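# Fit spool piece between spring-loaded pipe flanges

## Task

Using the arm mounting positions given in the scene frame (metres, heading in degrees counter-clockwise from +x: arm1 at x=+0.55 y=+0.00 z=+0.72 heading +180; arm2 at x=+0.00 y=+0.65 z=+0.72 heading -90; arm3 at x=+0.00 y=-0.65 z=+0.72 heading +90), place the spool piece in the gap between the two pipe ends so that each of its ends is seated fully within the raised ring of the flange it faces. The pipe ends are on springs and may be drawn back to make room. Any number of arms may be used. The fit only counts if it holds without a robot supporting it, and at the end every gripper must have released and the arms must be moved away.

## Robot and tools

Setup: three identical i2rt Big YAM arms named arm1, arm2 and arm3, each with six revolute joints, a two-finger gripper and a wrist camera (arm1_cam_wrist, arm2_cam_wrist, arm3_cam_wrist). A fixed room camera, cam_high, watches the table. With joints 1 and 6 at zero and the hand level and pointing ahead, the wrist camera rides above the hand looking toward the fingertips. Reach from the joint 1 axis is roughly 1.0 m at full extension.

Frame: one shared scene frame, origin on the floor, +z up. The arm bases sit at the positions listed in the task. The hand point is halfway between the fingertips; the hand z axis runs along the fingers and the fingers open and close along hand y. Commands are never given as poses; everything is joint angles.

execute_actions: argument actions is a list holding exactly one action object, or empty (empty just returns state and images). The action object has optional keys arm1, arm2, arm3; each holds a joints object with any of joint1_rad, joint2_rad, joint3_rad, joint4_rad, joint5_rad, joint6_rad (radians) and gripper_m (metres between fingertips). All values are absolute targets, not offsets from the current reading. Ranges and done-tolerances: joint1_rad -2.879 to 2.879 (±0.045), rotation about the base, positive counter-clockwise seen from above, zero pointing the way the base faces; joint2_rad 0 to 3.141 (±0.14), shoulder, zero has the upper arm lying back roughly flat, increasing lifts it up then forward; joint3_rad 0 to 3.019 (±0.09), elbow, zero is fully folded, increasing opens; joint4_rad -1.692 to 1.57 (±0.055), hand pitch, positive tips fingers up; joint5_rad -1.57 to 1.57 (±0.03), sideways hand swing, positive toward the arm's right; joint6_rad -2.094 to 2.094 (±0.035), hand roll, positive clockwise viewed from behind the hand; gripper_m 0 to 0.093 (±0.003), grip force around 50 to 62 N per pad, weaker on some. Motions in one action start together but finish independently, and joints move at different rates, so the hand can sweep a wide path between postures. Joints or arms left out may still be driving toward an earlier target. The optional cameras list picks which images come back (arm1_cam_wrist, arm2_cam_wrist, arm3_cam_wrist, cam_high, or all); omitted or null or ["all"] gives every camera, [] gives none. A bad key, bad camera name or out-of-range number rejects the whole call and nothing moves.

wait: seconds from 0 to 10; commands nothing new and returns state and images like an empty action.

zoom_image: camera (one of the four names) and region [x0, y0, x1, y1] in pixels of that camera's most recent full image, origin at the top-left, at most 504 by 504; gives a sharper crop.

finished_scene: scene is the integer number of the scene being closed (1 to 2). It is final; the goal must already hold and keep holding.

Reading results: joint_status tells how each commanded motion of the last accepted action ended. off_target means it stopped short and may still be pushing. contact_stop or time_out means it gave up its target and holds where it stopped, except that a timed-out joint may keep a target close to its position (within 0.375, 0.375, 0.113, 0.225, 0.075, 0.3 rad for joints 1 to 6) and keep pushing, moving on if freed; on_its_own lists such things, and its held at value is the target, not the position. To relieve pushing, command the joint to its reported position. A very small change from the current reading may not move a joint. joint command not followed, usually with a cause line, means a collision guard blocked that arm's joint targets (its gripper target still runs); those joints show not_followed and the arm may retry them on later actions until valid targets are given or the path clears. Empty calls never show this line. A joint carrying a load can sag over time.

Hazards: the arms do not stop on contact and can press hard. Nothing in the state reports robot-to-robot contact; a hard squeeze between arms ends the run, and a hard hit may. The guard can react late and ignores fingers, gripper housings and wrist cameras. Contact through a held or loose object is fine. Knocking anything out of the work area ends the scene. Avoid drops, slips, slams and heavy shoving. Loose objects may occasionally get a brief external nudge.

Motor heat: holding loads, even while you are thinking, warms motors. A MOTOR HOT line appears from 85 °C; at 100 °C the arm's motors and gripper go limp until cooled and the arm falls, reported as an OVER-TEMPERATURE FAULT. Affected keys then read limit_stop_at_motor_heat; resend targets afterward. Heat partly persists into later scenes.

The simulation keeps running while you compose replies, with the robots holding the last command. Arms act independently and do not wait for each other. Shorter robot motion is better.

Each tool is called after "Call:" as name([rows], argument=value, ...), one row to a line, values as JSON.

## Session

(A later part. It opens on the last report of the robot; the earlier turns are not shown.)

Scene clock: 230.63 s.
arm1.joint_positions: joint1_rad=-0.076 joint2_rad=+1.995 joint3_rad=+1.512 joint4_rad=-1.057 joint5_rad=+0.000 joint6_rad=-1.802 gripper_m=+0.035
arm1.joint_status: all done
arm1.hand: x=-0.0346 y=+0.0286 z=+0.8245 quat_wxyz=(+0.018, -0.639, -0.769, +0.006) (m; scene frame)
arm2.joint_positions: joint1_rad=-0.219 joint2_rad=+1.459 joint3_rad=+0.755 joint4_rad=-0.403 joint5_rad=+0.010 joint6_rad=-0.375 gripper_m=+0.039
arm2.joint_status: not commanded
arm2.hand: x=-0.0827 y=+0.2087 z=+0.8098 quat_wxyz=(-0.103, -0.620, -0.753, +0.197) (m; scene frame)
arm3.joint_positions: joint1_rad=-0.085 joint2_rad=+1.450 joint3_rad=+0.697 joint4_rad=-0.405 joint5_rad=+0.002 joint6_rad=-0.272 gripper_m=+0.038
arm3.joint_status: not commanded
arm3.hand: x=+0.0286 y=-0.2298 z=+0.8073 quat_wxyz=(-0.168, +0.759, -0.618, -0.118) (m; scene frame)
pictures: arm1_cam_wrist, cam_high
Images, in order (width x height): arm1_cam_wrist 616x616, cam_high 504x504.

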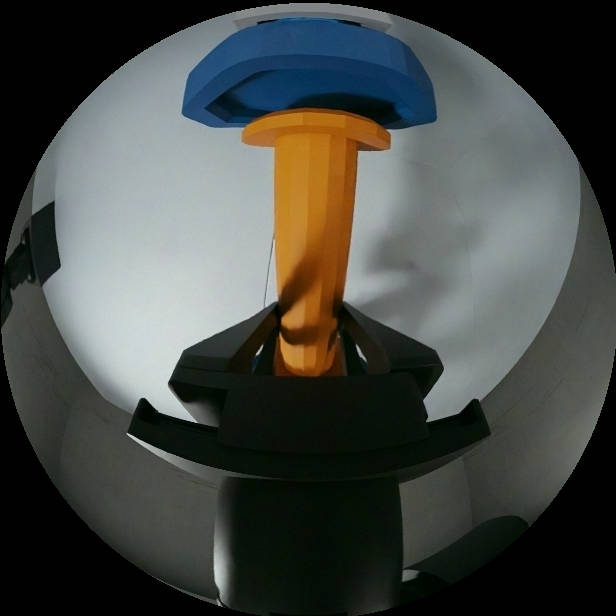

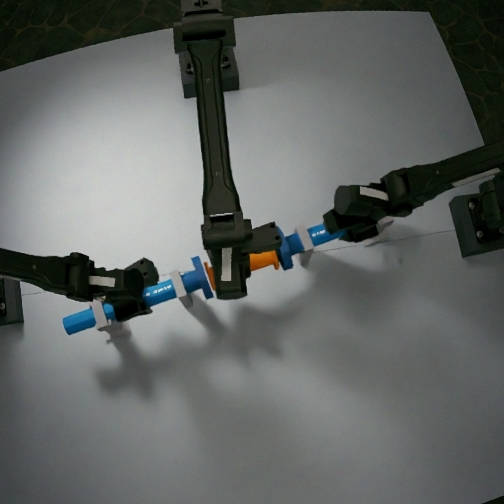

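Call:
execute_actions([
  {"arm2":{"joints":{"gripper_m":0.09,"joint1_rad":-0.218,"joint2_rad":1.46,"joint3_rad":0.755}},"arm3":{"joints":{"gripper_m":0.09,"joint1_rad":-0.085,"joint2_rad":1.45,"joint3_rad":0.697}}},
])

Call:
zoom_image(camera="cam_high", region=[150,200,330,330])

Scene clock: 234.07 s.
arm1.joint_positions: joint1_rad=-0.075 joint2_rad=+1.995 joint3_rad=+1.512 joint4_rad=-1.058 joint5_rad=-0.001 joint6_rad=-1.812 gripper_m=+0.035
arm1.joint_status: not commanded
arm1.hand: x=-0.0345 y=+0.0277 z=+0.8245 quat_wxyz=(+0.017, -0.635, -0.772, +0.006) (m; scene frame)
arm2.joint_positions: joint1_rad=-0.219 joint2_rad=+1.453 joint3_rad=+0.756 joint4_rad=-0.441 joint5_rad=+0.003 joint6_rad=-0.362 gripper_m=+0.090
arm2.joint_status: all done
arm2.hand: x=-0.0802 y=+0.2158 z=+0.8090 quat_wxyz=(-0.100, -0.626, -0.751, +0.182) (m; scene frame)
arm3.joint_positions: joint1_rad=-0.085 joint2_rad=+1.443 joint3_rad=+0.698 joint4_rad=-0.430 joint5_rad=+0.000 joint6_rad=-0.272 gripper_m=+0.090
arm3.joint_status: all done
arm3.hand: x=+0.0281 y=-0.2344 z=+0.8079 quat_wxyz=(-0.161, +0.761, -0.618, -0.113) (m; scene frame)
pictures: arm1_cam_wrist, arm2_cam_wrist, arm3_cam_wrist, cam_high
Images, in order (width x height): arm1_cam_wrist 616x616, arm2_cam_wrist 616x616, arm3_cam_wrist 616x616, cam_high 504x504.

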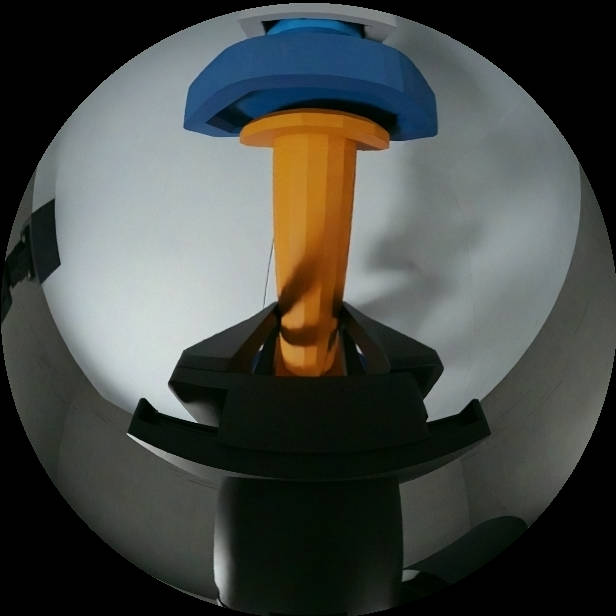

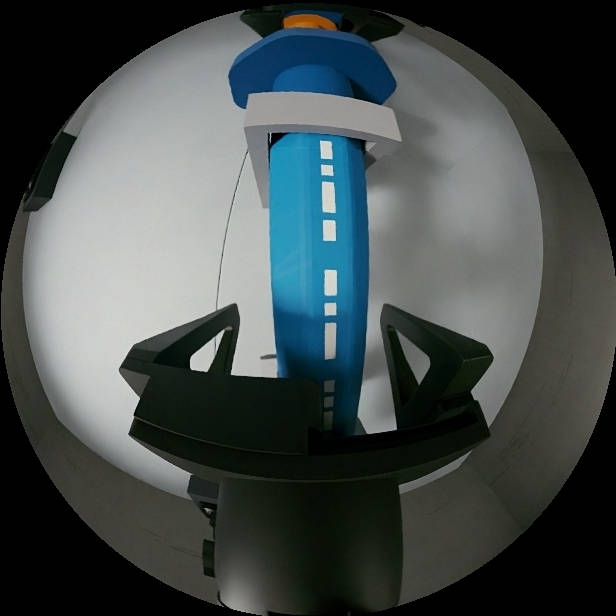

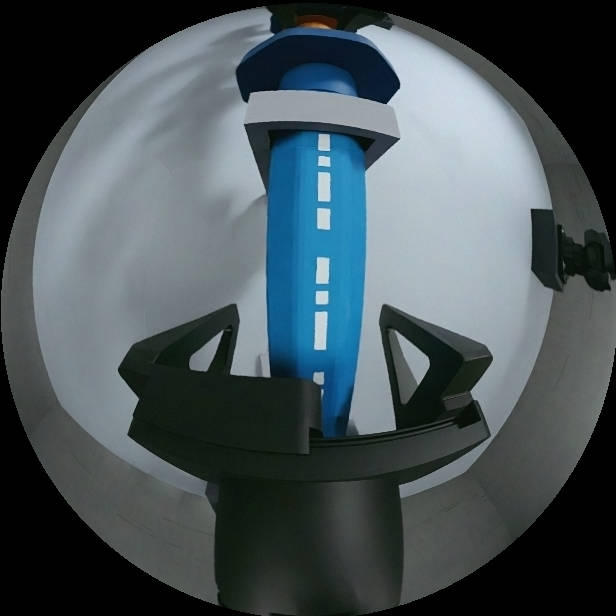

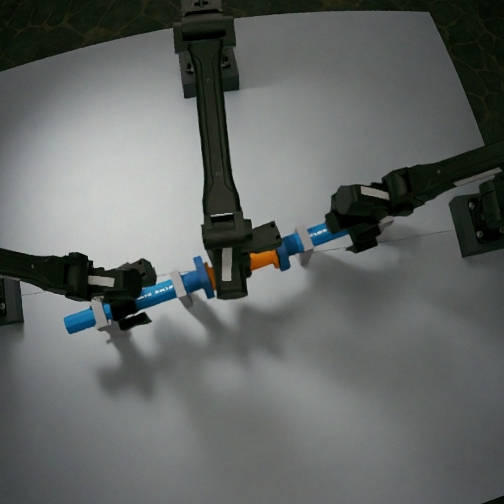

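Region (150, 200, 330, 330) of cam_high's 504x504 image, scaled by 2.800, with more detail than that image has.

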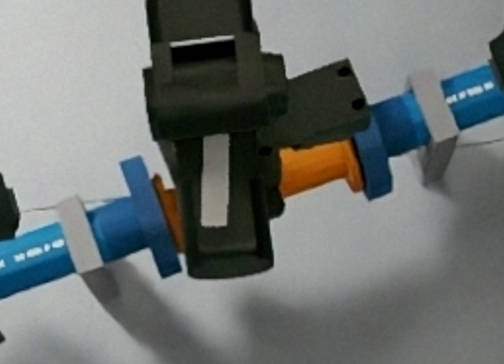

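Call:
execute_actions([
  {"arm1":{"joints":{"joint2_rad":1.93}}},
], cameras=["arm1_cam_wrist","cam_high"])

Call:
zoom_image(camera="cam_high", region=[150,200,330,330])

Scene clock: 237.07 s.
arm1.joint_positions: joint1_rad=-0.075 joint2_rad=+1.994 joint3_rad=+1.512 joint4_rad=-1.058 joint5_rad=-0.001 joint6_rad=-1.812 gripper_m=+0.035
arm1.joint_status: all done
arm1.hand: x=-0.0346 y=+0.0277 z=+0.8252 quat_wxyz=(+0.018, -0.635, -0.772, +0.006) (m; scene frame)
arm2.joint_positions: joint1_rad=-0.219 joint2_rad=+1.453 joint3_rad=+0.756 joint4_rad=-0.441 joint5_rad=+0.003 joint6_rad=-0.361 gripper_m=+0.090
arm2.joint_status: not commanded
arm2.hand: x=-0.0802 y=+0.2158 z=+0.8090 quat_wxyz=(-0.100, -0.627, -0.751, +0.182) (m; scene frame)
arm3.joint_positions: joint1_rad=-0.085 joint2_rad=+1.443 joint3_rad=+0.698 joint4_rad=-0.430 joint5_rad=+0.000 joint6_rad=-0.272 gripper_m=+0.090
arm3.joint_status: not commanded
arm3.hand: x=+0.0281 y=-0.2344 z=+0.8079 quat_wxyz=(-0.161, +0.761, -0.618, -0.113) (m; scene frame)
pictures: arm1_cam_wrist, cam_high
Images, in order (width x height): arm1_cam_wrist 616x616, cam_high 504x504.

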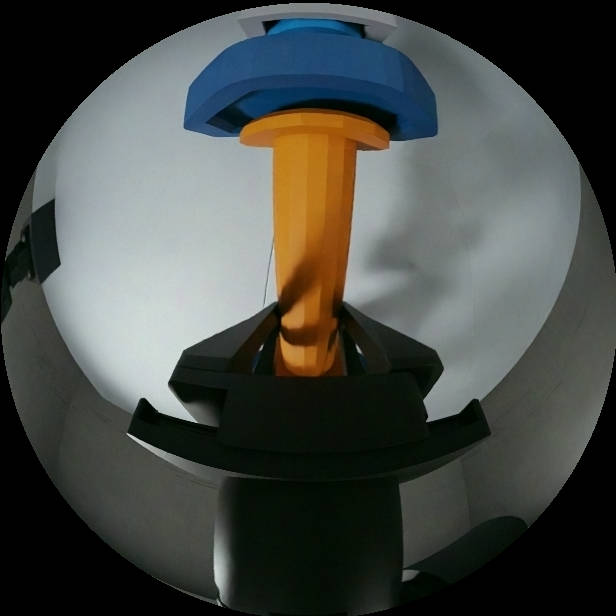

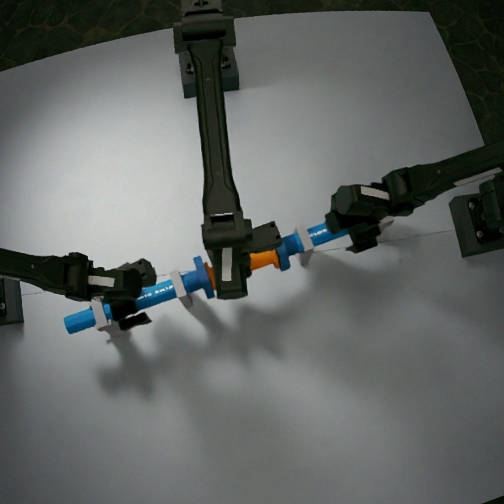

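Region (150, 200, 330, 330) of cam_high's 504x504 image, scaled by 2.800, with more detail than that image has.

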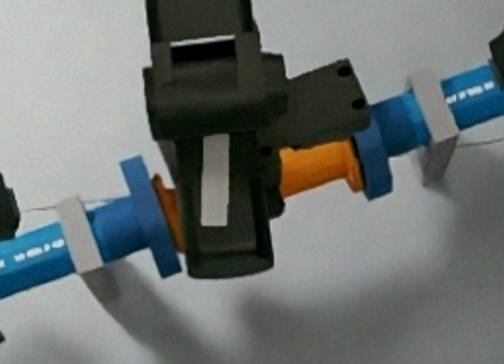

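Call:
execute_actions([
  {"arm1":{"joints":{"joint2_rad":1.86}}},
], cameras=["arm1_cam_wrist","cam_high"])

Call:
zoom_image(camera="cam_high", region=[150,200,330,330])

Scene clock: 241.13 s.
arm1.joint_positions: joint1_rad=-0.074 joint2_rad=+1.984 joint3_rad=+1.512 joint4_rad=-1.058 joint5_rad=+0.000 joint6_rad=-1.812 gripper_m=+0.035
arm1.joint_status: all done
arm1.hand: x=-0.0355 y=+0.0273 z=+0.8305 quat_wxyz=(+0.022, -0.635, -0.772, +0.009) (m; scene frame)
arm2.joint_positions: joint1_rad=-0.219 joint2_rad=+1.453 joint3_rad=+0.756 joint4_rad=-0.441 joint5_rad=+0.003 joint6_rad=-0.361 gripper_m=+0.090
arm2.joint_status: not commanded
arm2.hand: x=-0.0802 y=+0.2158 z=+0.8090 quat_wxyz=(-0.100, -0.627, -0.751, +0.182) (m; scene frame)
arm3.joint_positions: joint1_rad=-0.085 joint2_rad=+1.443 joint3_rad=+0.698 joint4_rad=-0.430 joint5_rad=+0.000 joint6_rad=-0.272 gripper_m=+0.090
arm3.joint_status: not commanded
arm3.hand: x=+0.0281 y=-0.2344 z=+0.8079 quat_wxyz=(-0.161, +0.761, -0.618, -0.113) (m; scene frame)
pictures: arm1_cam_wrist, cam_high
Images, in order (width x height): arm1_cam_wrist 616x616, cam_high 504x504.

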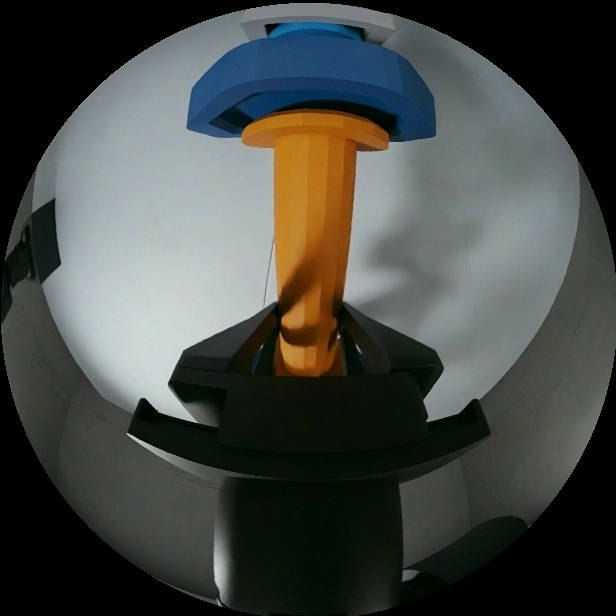

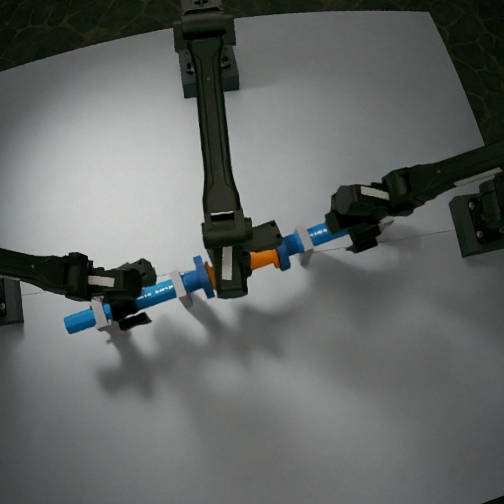

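Region (150, 200, 330, 330) of cam_high's 504x504 image, scaled by 2.800, with more detail than that image has.

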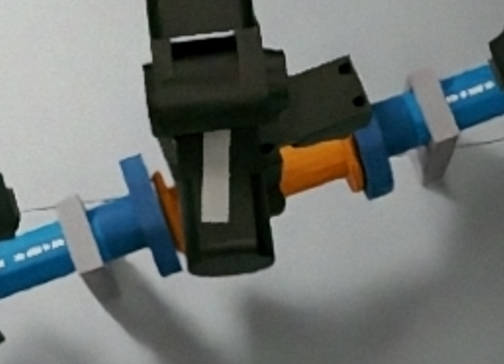

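Call:
execute_actions([
  {"arm1":{"joints":{"joint2_rad":1.80}}},
])

Call:
zoom_image(camera="cam_high", region=[170,220,310,320])

Scene clock: 245.77 s.
arm1.joint_positions: joint1_rad=-0.072 joint2_rad=+1.949 joint3_rad=+1.502 joint4_rad=-1.060 joint5_rad=-0.001 joint6_rad=-1.807 gripper_m=+0.035
arm1.joint_status: joint2_rad time_out (moved -0.036 of -0.184)
arm1.on_its_own: joint2_rad reads +1.949 and still pushes toward +1.800 since a time_out
arm1.hand: x=-0.0339 y=+0.0256 z=+0.8470 quat_wxyz=(+0.031, -0.636, -0.771, +0.016) (m; scene frame)
arm2.joint_positions: joint1_rad=-0.219 joint2_rad=+1.453 joint3_rad=+0.756 joint4_rad=-0.441 joint5_rad=+0.003 joint6_rad=-0.361 gripper_m=+0.090
arm2.joint_status: not commanded
arm2.hand: x=-0.0802 y=+0.2158 z=+0.8090 quat_wxyz=(-0.100, -0.627, -0.751, +0.182) (m; scene frame)
arm3.joint_positions: joint1_rad=-0.085 joint2_rad=+1.443 joint3_rad=+0.698 joint4_rad=-0.430 joint5_rad=+0.000 joint6_rad=-0.272 gripper_m=+0.090
arm3.joint_status: not commanded
arm3.hand: x=+0.0281 y=-0.2344 z=+0.8079 quat_wxyz=(-0.161, +0.761, -0.618, -0.113) (m; scene frame)
pictures: arm1_cam_wrist, arm2_cam_wrist, arm3_cam_wrist, cam_high
Images, in order (width x height): arm1_cam_wrist 616x616, arm2_cam_wrist 616x616, arm3_cam_wrist 616x616, cam_high 504x504.

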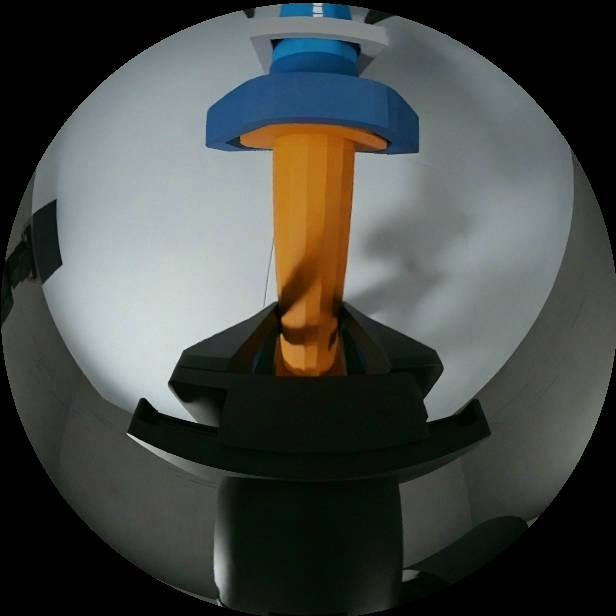

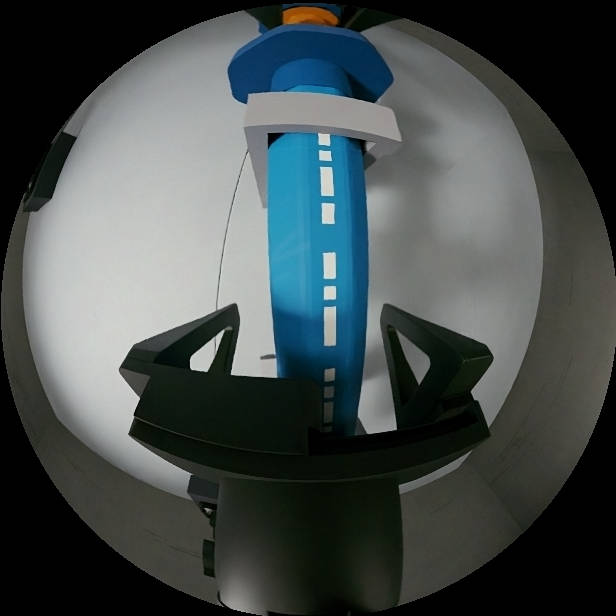

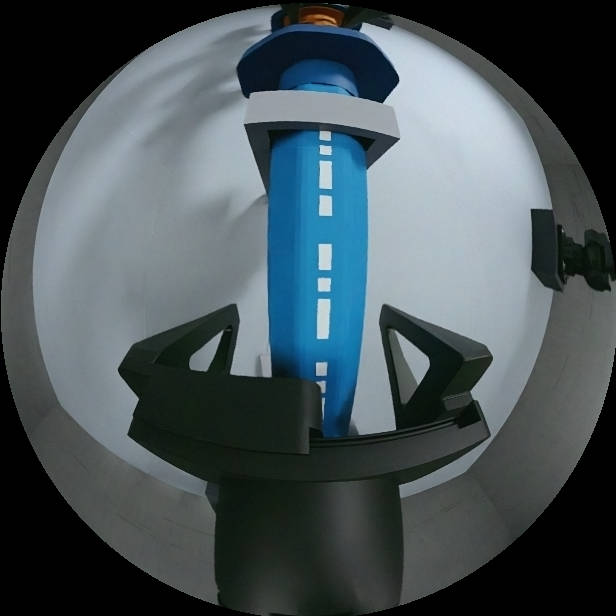

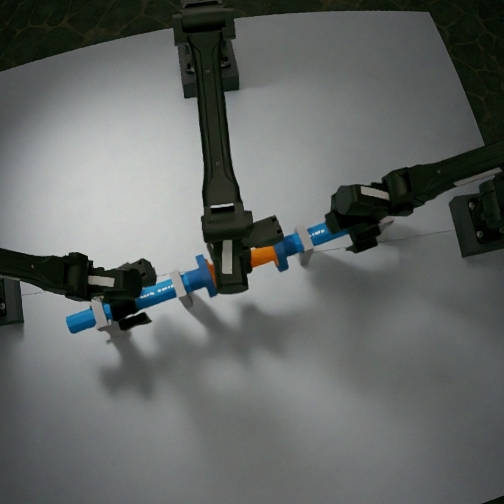

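Region (170, 220, 310, 320) of cam_high's 504x504 image, scaled by 3.600, with more detail than that image has; it fills the top 360 rows of this view, and the rest is white.

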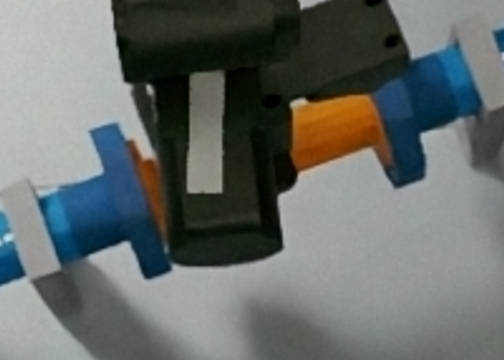

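Call:
execute_actions([
  {"arm1":{"joints":{"joint2_rad":1.95,"gripper_m":0.07}}},
], cameras=[])

Call:
execute_actions([
  {"arm1":{"joints":{"joint2_rad":1.80,"joint3_rad":1.64,"joint4_rad":-1.40}},"arm2":{"joints":{"joint2_rad":1.2,"joint3_rad":0.9}},"arm3":{"joints":{"joint2_rad":1.2,"joint3_rad":0.85}}},
], cameras=[])

Call:
execute_actions([
  {"arm1":{"joints":{"joint2_rad":1.4,"joint3_rad":1.2,"joint4_rad":-1.25}}},
])

Call:
zoom_image(camera="cam_high", region=[150,200,330,330])

Scene clock: 251.33 s.
arm1.joint_positions: joint1_rad=-0.072 joint2_rad=+1.931 joint3_rad=+1.511 joint4_rad=-1.062 joint5_rad=-0.001 joint6_rad=-1.807 gripper_m=+0.070
arm1.joint_status: all done
arm1.hand: x=-0.0387 y=+0.0257 z=+0.8605 quat_wxyz=(+0.041, -0.635, -0.771, +0.024) (m; scene frame)
arm2.joint_positions: joint1_rad=-0.219 joint2_rad=+1.453 joint3_rad=+0.756 joint4_rad=-0.441 joint5_rad=+0.003 joint6_rad=-0.361 gripper_m=+0.090
arm2.joint_status: not commanded
arm2.hand: x=-0.0802 y=+0.2158 z=+0.8090 quat_wxyz=(-0.100, -0.627, -0.751, +0.182) (m; scene frame)
arm3.joint_positions: joint1_rad=-0.085 joint2_rad=+1.443 joint3_rad=+0.698 joint4_rad=-0.430 joint5_rad=+0.000 joint6_rad=-0.272 gripper_m=+0.090
arm3.joint_status: not commanded
arm3.hand: x=+0.0281 y=-0.2344 z=+0.8079 quat_wxyz=(-0.161, +0.761, -0.618, -0.113) (m; scene frame)
pictures: none
No camera images: the call's "cameras" was empty. Leave "cameras" out to get every camera's image.

Scene clock: 252.57 s.
arm1.joint_positions: joint1_rad=-0.072 joint2_rad=+1.785 joint3_rad=+1.608 joint4_rad=-1.387 joint5_rad=-0.001 joint6_rad=-1.807 gripper_m=+0.070
arm1.joint_status: all done
arm1.hand: x=+0.0051 y=+0.0224 z=+0.9730 quat_wxyz=(+0.008, -0.636, -0.772, -0.001) (m; scene frame)
arm2.joint_positions: joint1_rad=-0.219 joint2_rad=+1.195 joint3_rad=+0.873 joint4_rad=-0.449 joint5_rad=+0.003 joint6_rad=-0.361 gripper_m=+0.090
arm2.joint_status: all done
arm2.hand: x=-0.0882 y=+0.1702 z=+0.9771 quat_wxyz=(-0.186, -0.592, -0.709, +0.334) (m; scene frame)
arm3.joint_positions: joint1_rad=-0.085 joint2_rad=+1.195 joint3_rad=+0.826 joint4_rad=-0.439 joint5_rad=+0.000 joint6_rad=-0.272 gripper_m=+0.090
arm3.joint_status: all done
arm3.hand: x=+0.0317 y=-0.1788 z=+0.9713 quat_wxyz=(-0.304, +0.720, -0.585, -0.215) (m; scene frame)
pictures: none
No camera images: the call's "cameras" was empty. Leave "cameras" out to get every camera's image.

Scene clock: 253.83 s.
arm1.joint_positions: joint1_rad=-0.072 joint2_rad=+1.390 joint3_rad=+1.206 joint4_rad=-1.267 joint5_rad=-0.001 joint6_rad=-1.807 gripper_m=+0.070
arm1.joint_status: all done
arm1.hand: x=+0.1259 y=+0.0167 z=+1.0002 quat_wxyz=(+0.053, -0.635, -0.770, +0.033) (m; scene frame)
arm2.joint_positions: joint1_rad=-0.219 joint2_rad=+1.195 joint3_rad=+0.873 joint4_rad=-0.449 joint5_rad=+0.003 joint6_rad=-0.361 gripper_m=+0.090
arm2.joint_status: not commanded
arm2.hand: x=-0.0882 y=+0.1702 z=+0.9771 quat_wxyz=(-0.186, -0.592, -0.709, +0.334) (m; scene frame)
arm3.joint_positions: joint1_rad=-0.085 joint2_rad=+1.195 joint3_rad=+0.826 joint4_rad=-0.439 joint5_rad=+0.000 joint6_rad=-0.272 gripper_m=+0.090
arm3.joint_status: not commanded
arm3.hand: x=+0.0317 y=-0.1788 z=+0.9713 quat_wxyz=(-0.304, +0.720, -0.585, -0.215) (m; scene frame)
pictures: arm1_cam_wrist, arm2_cam_wrist, arm3_cam_wrist, cam_high
Images, in order (width x height): arm1_cam_wrist 616x616, arm2_cam_wrist 616x616, arm3_cam_wrist 616x616, cam_high 504x504.

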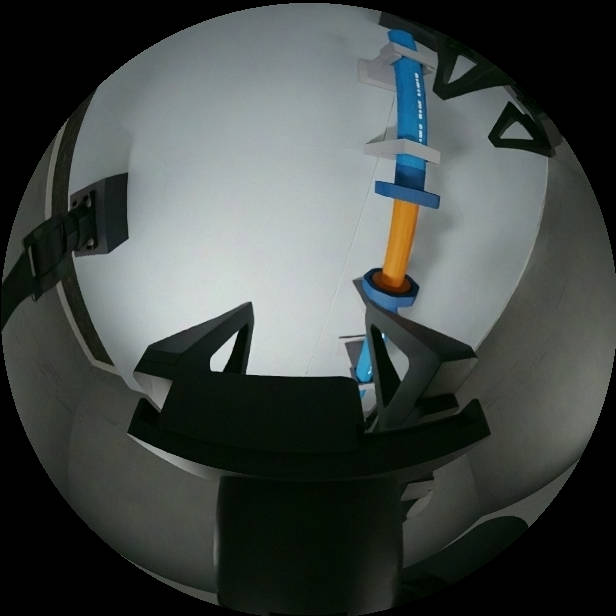

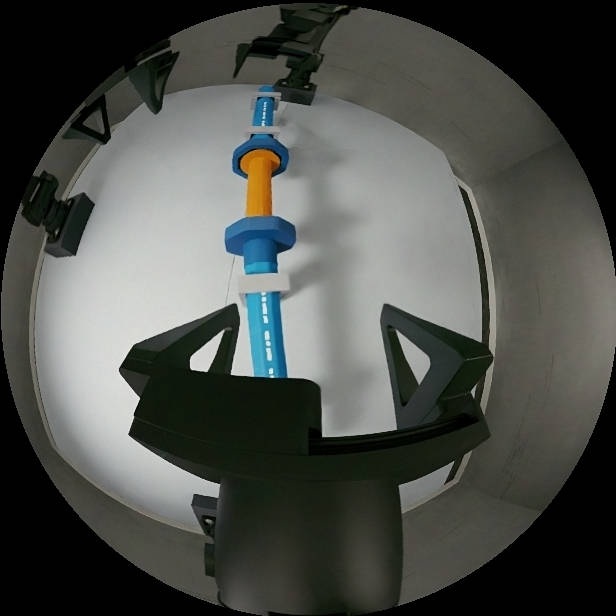

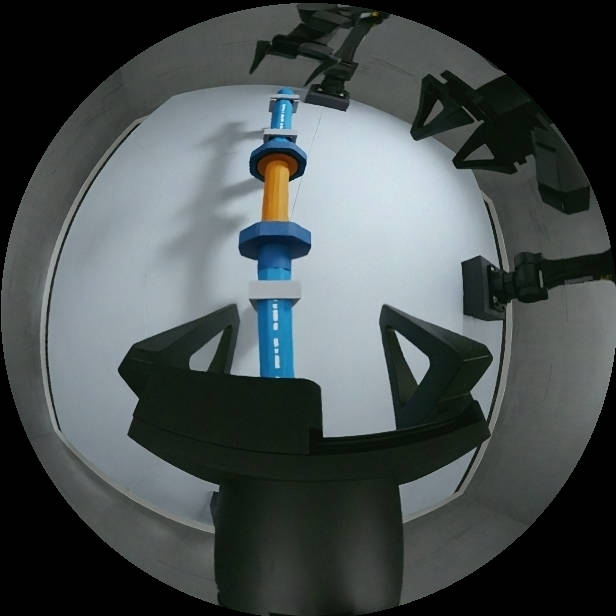

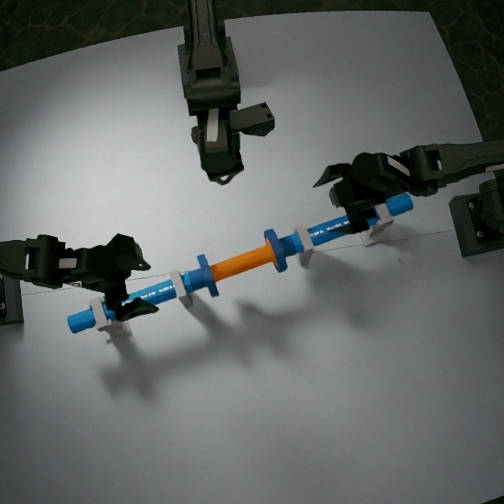

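Region (150, 200, 330, 330) of cam_high's 504x504 image, scaled by 2.800, with more detail than that image has.

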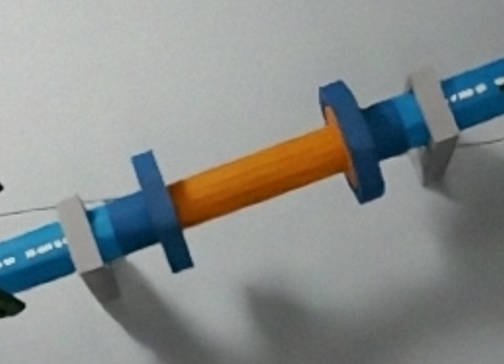

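Seated in both rings.

Call:
finished_scene(scene=2)

The scene is finished: the task was done.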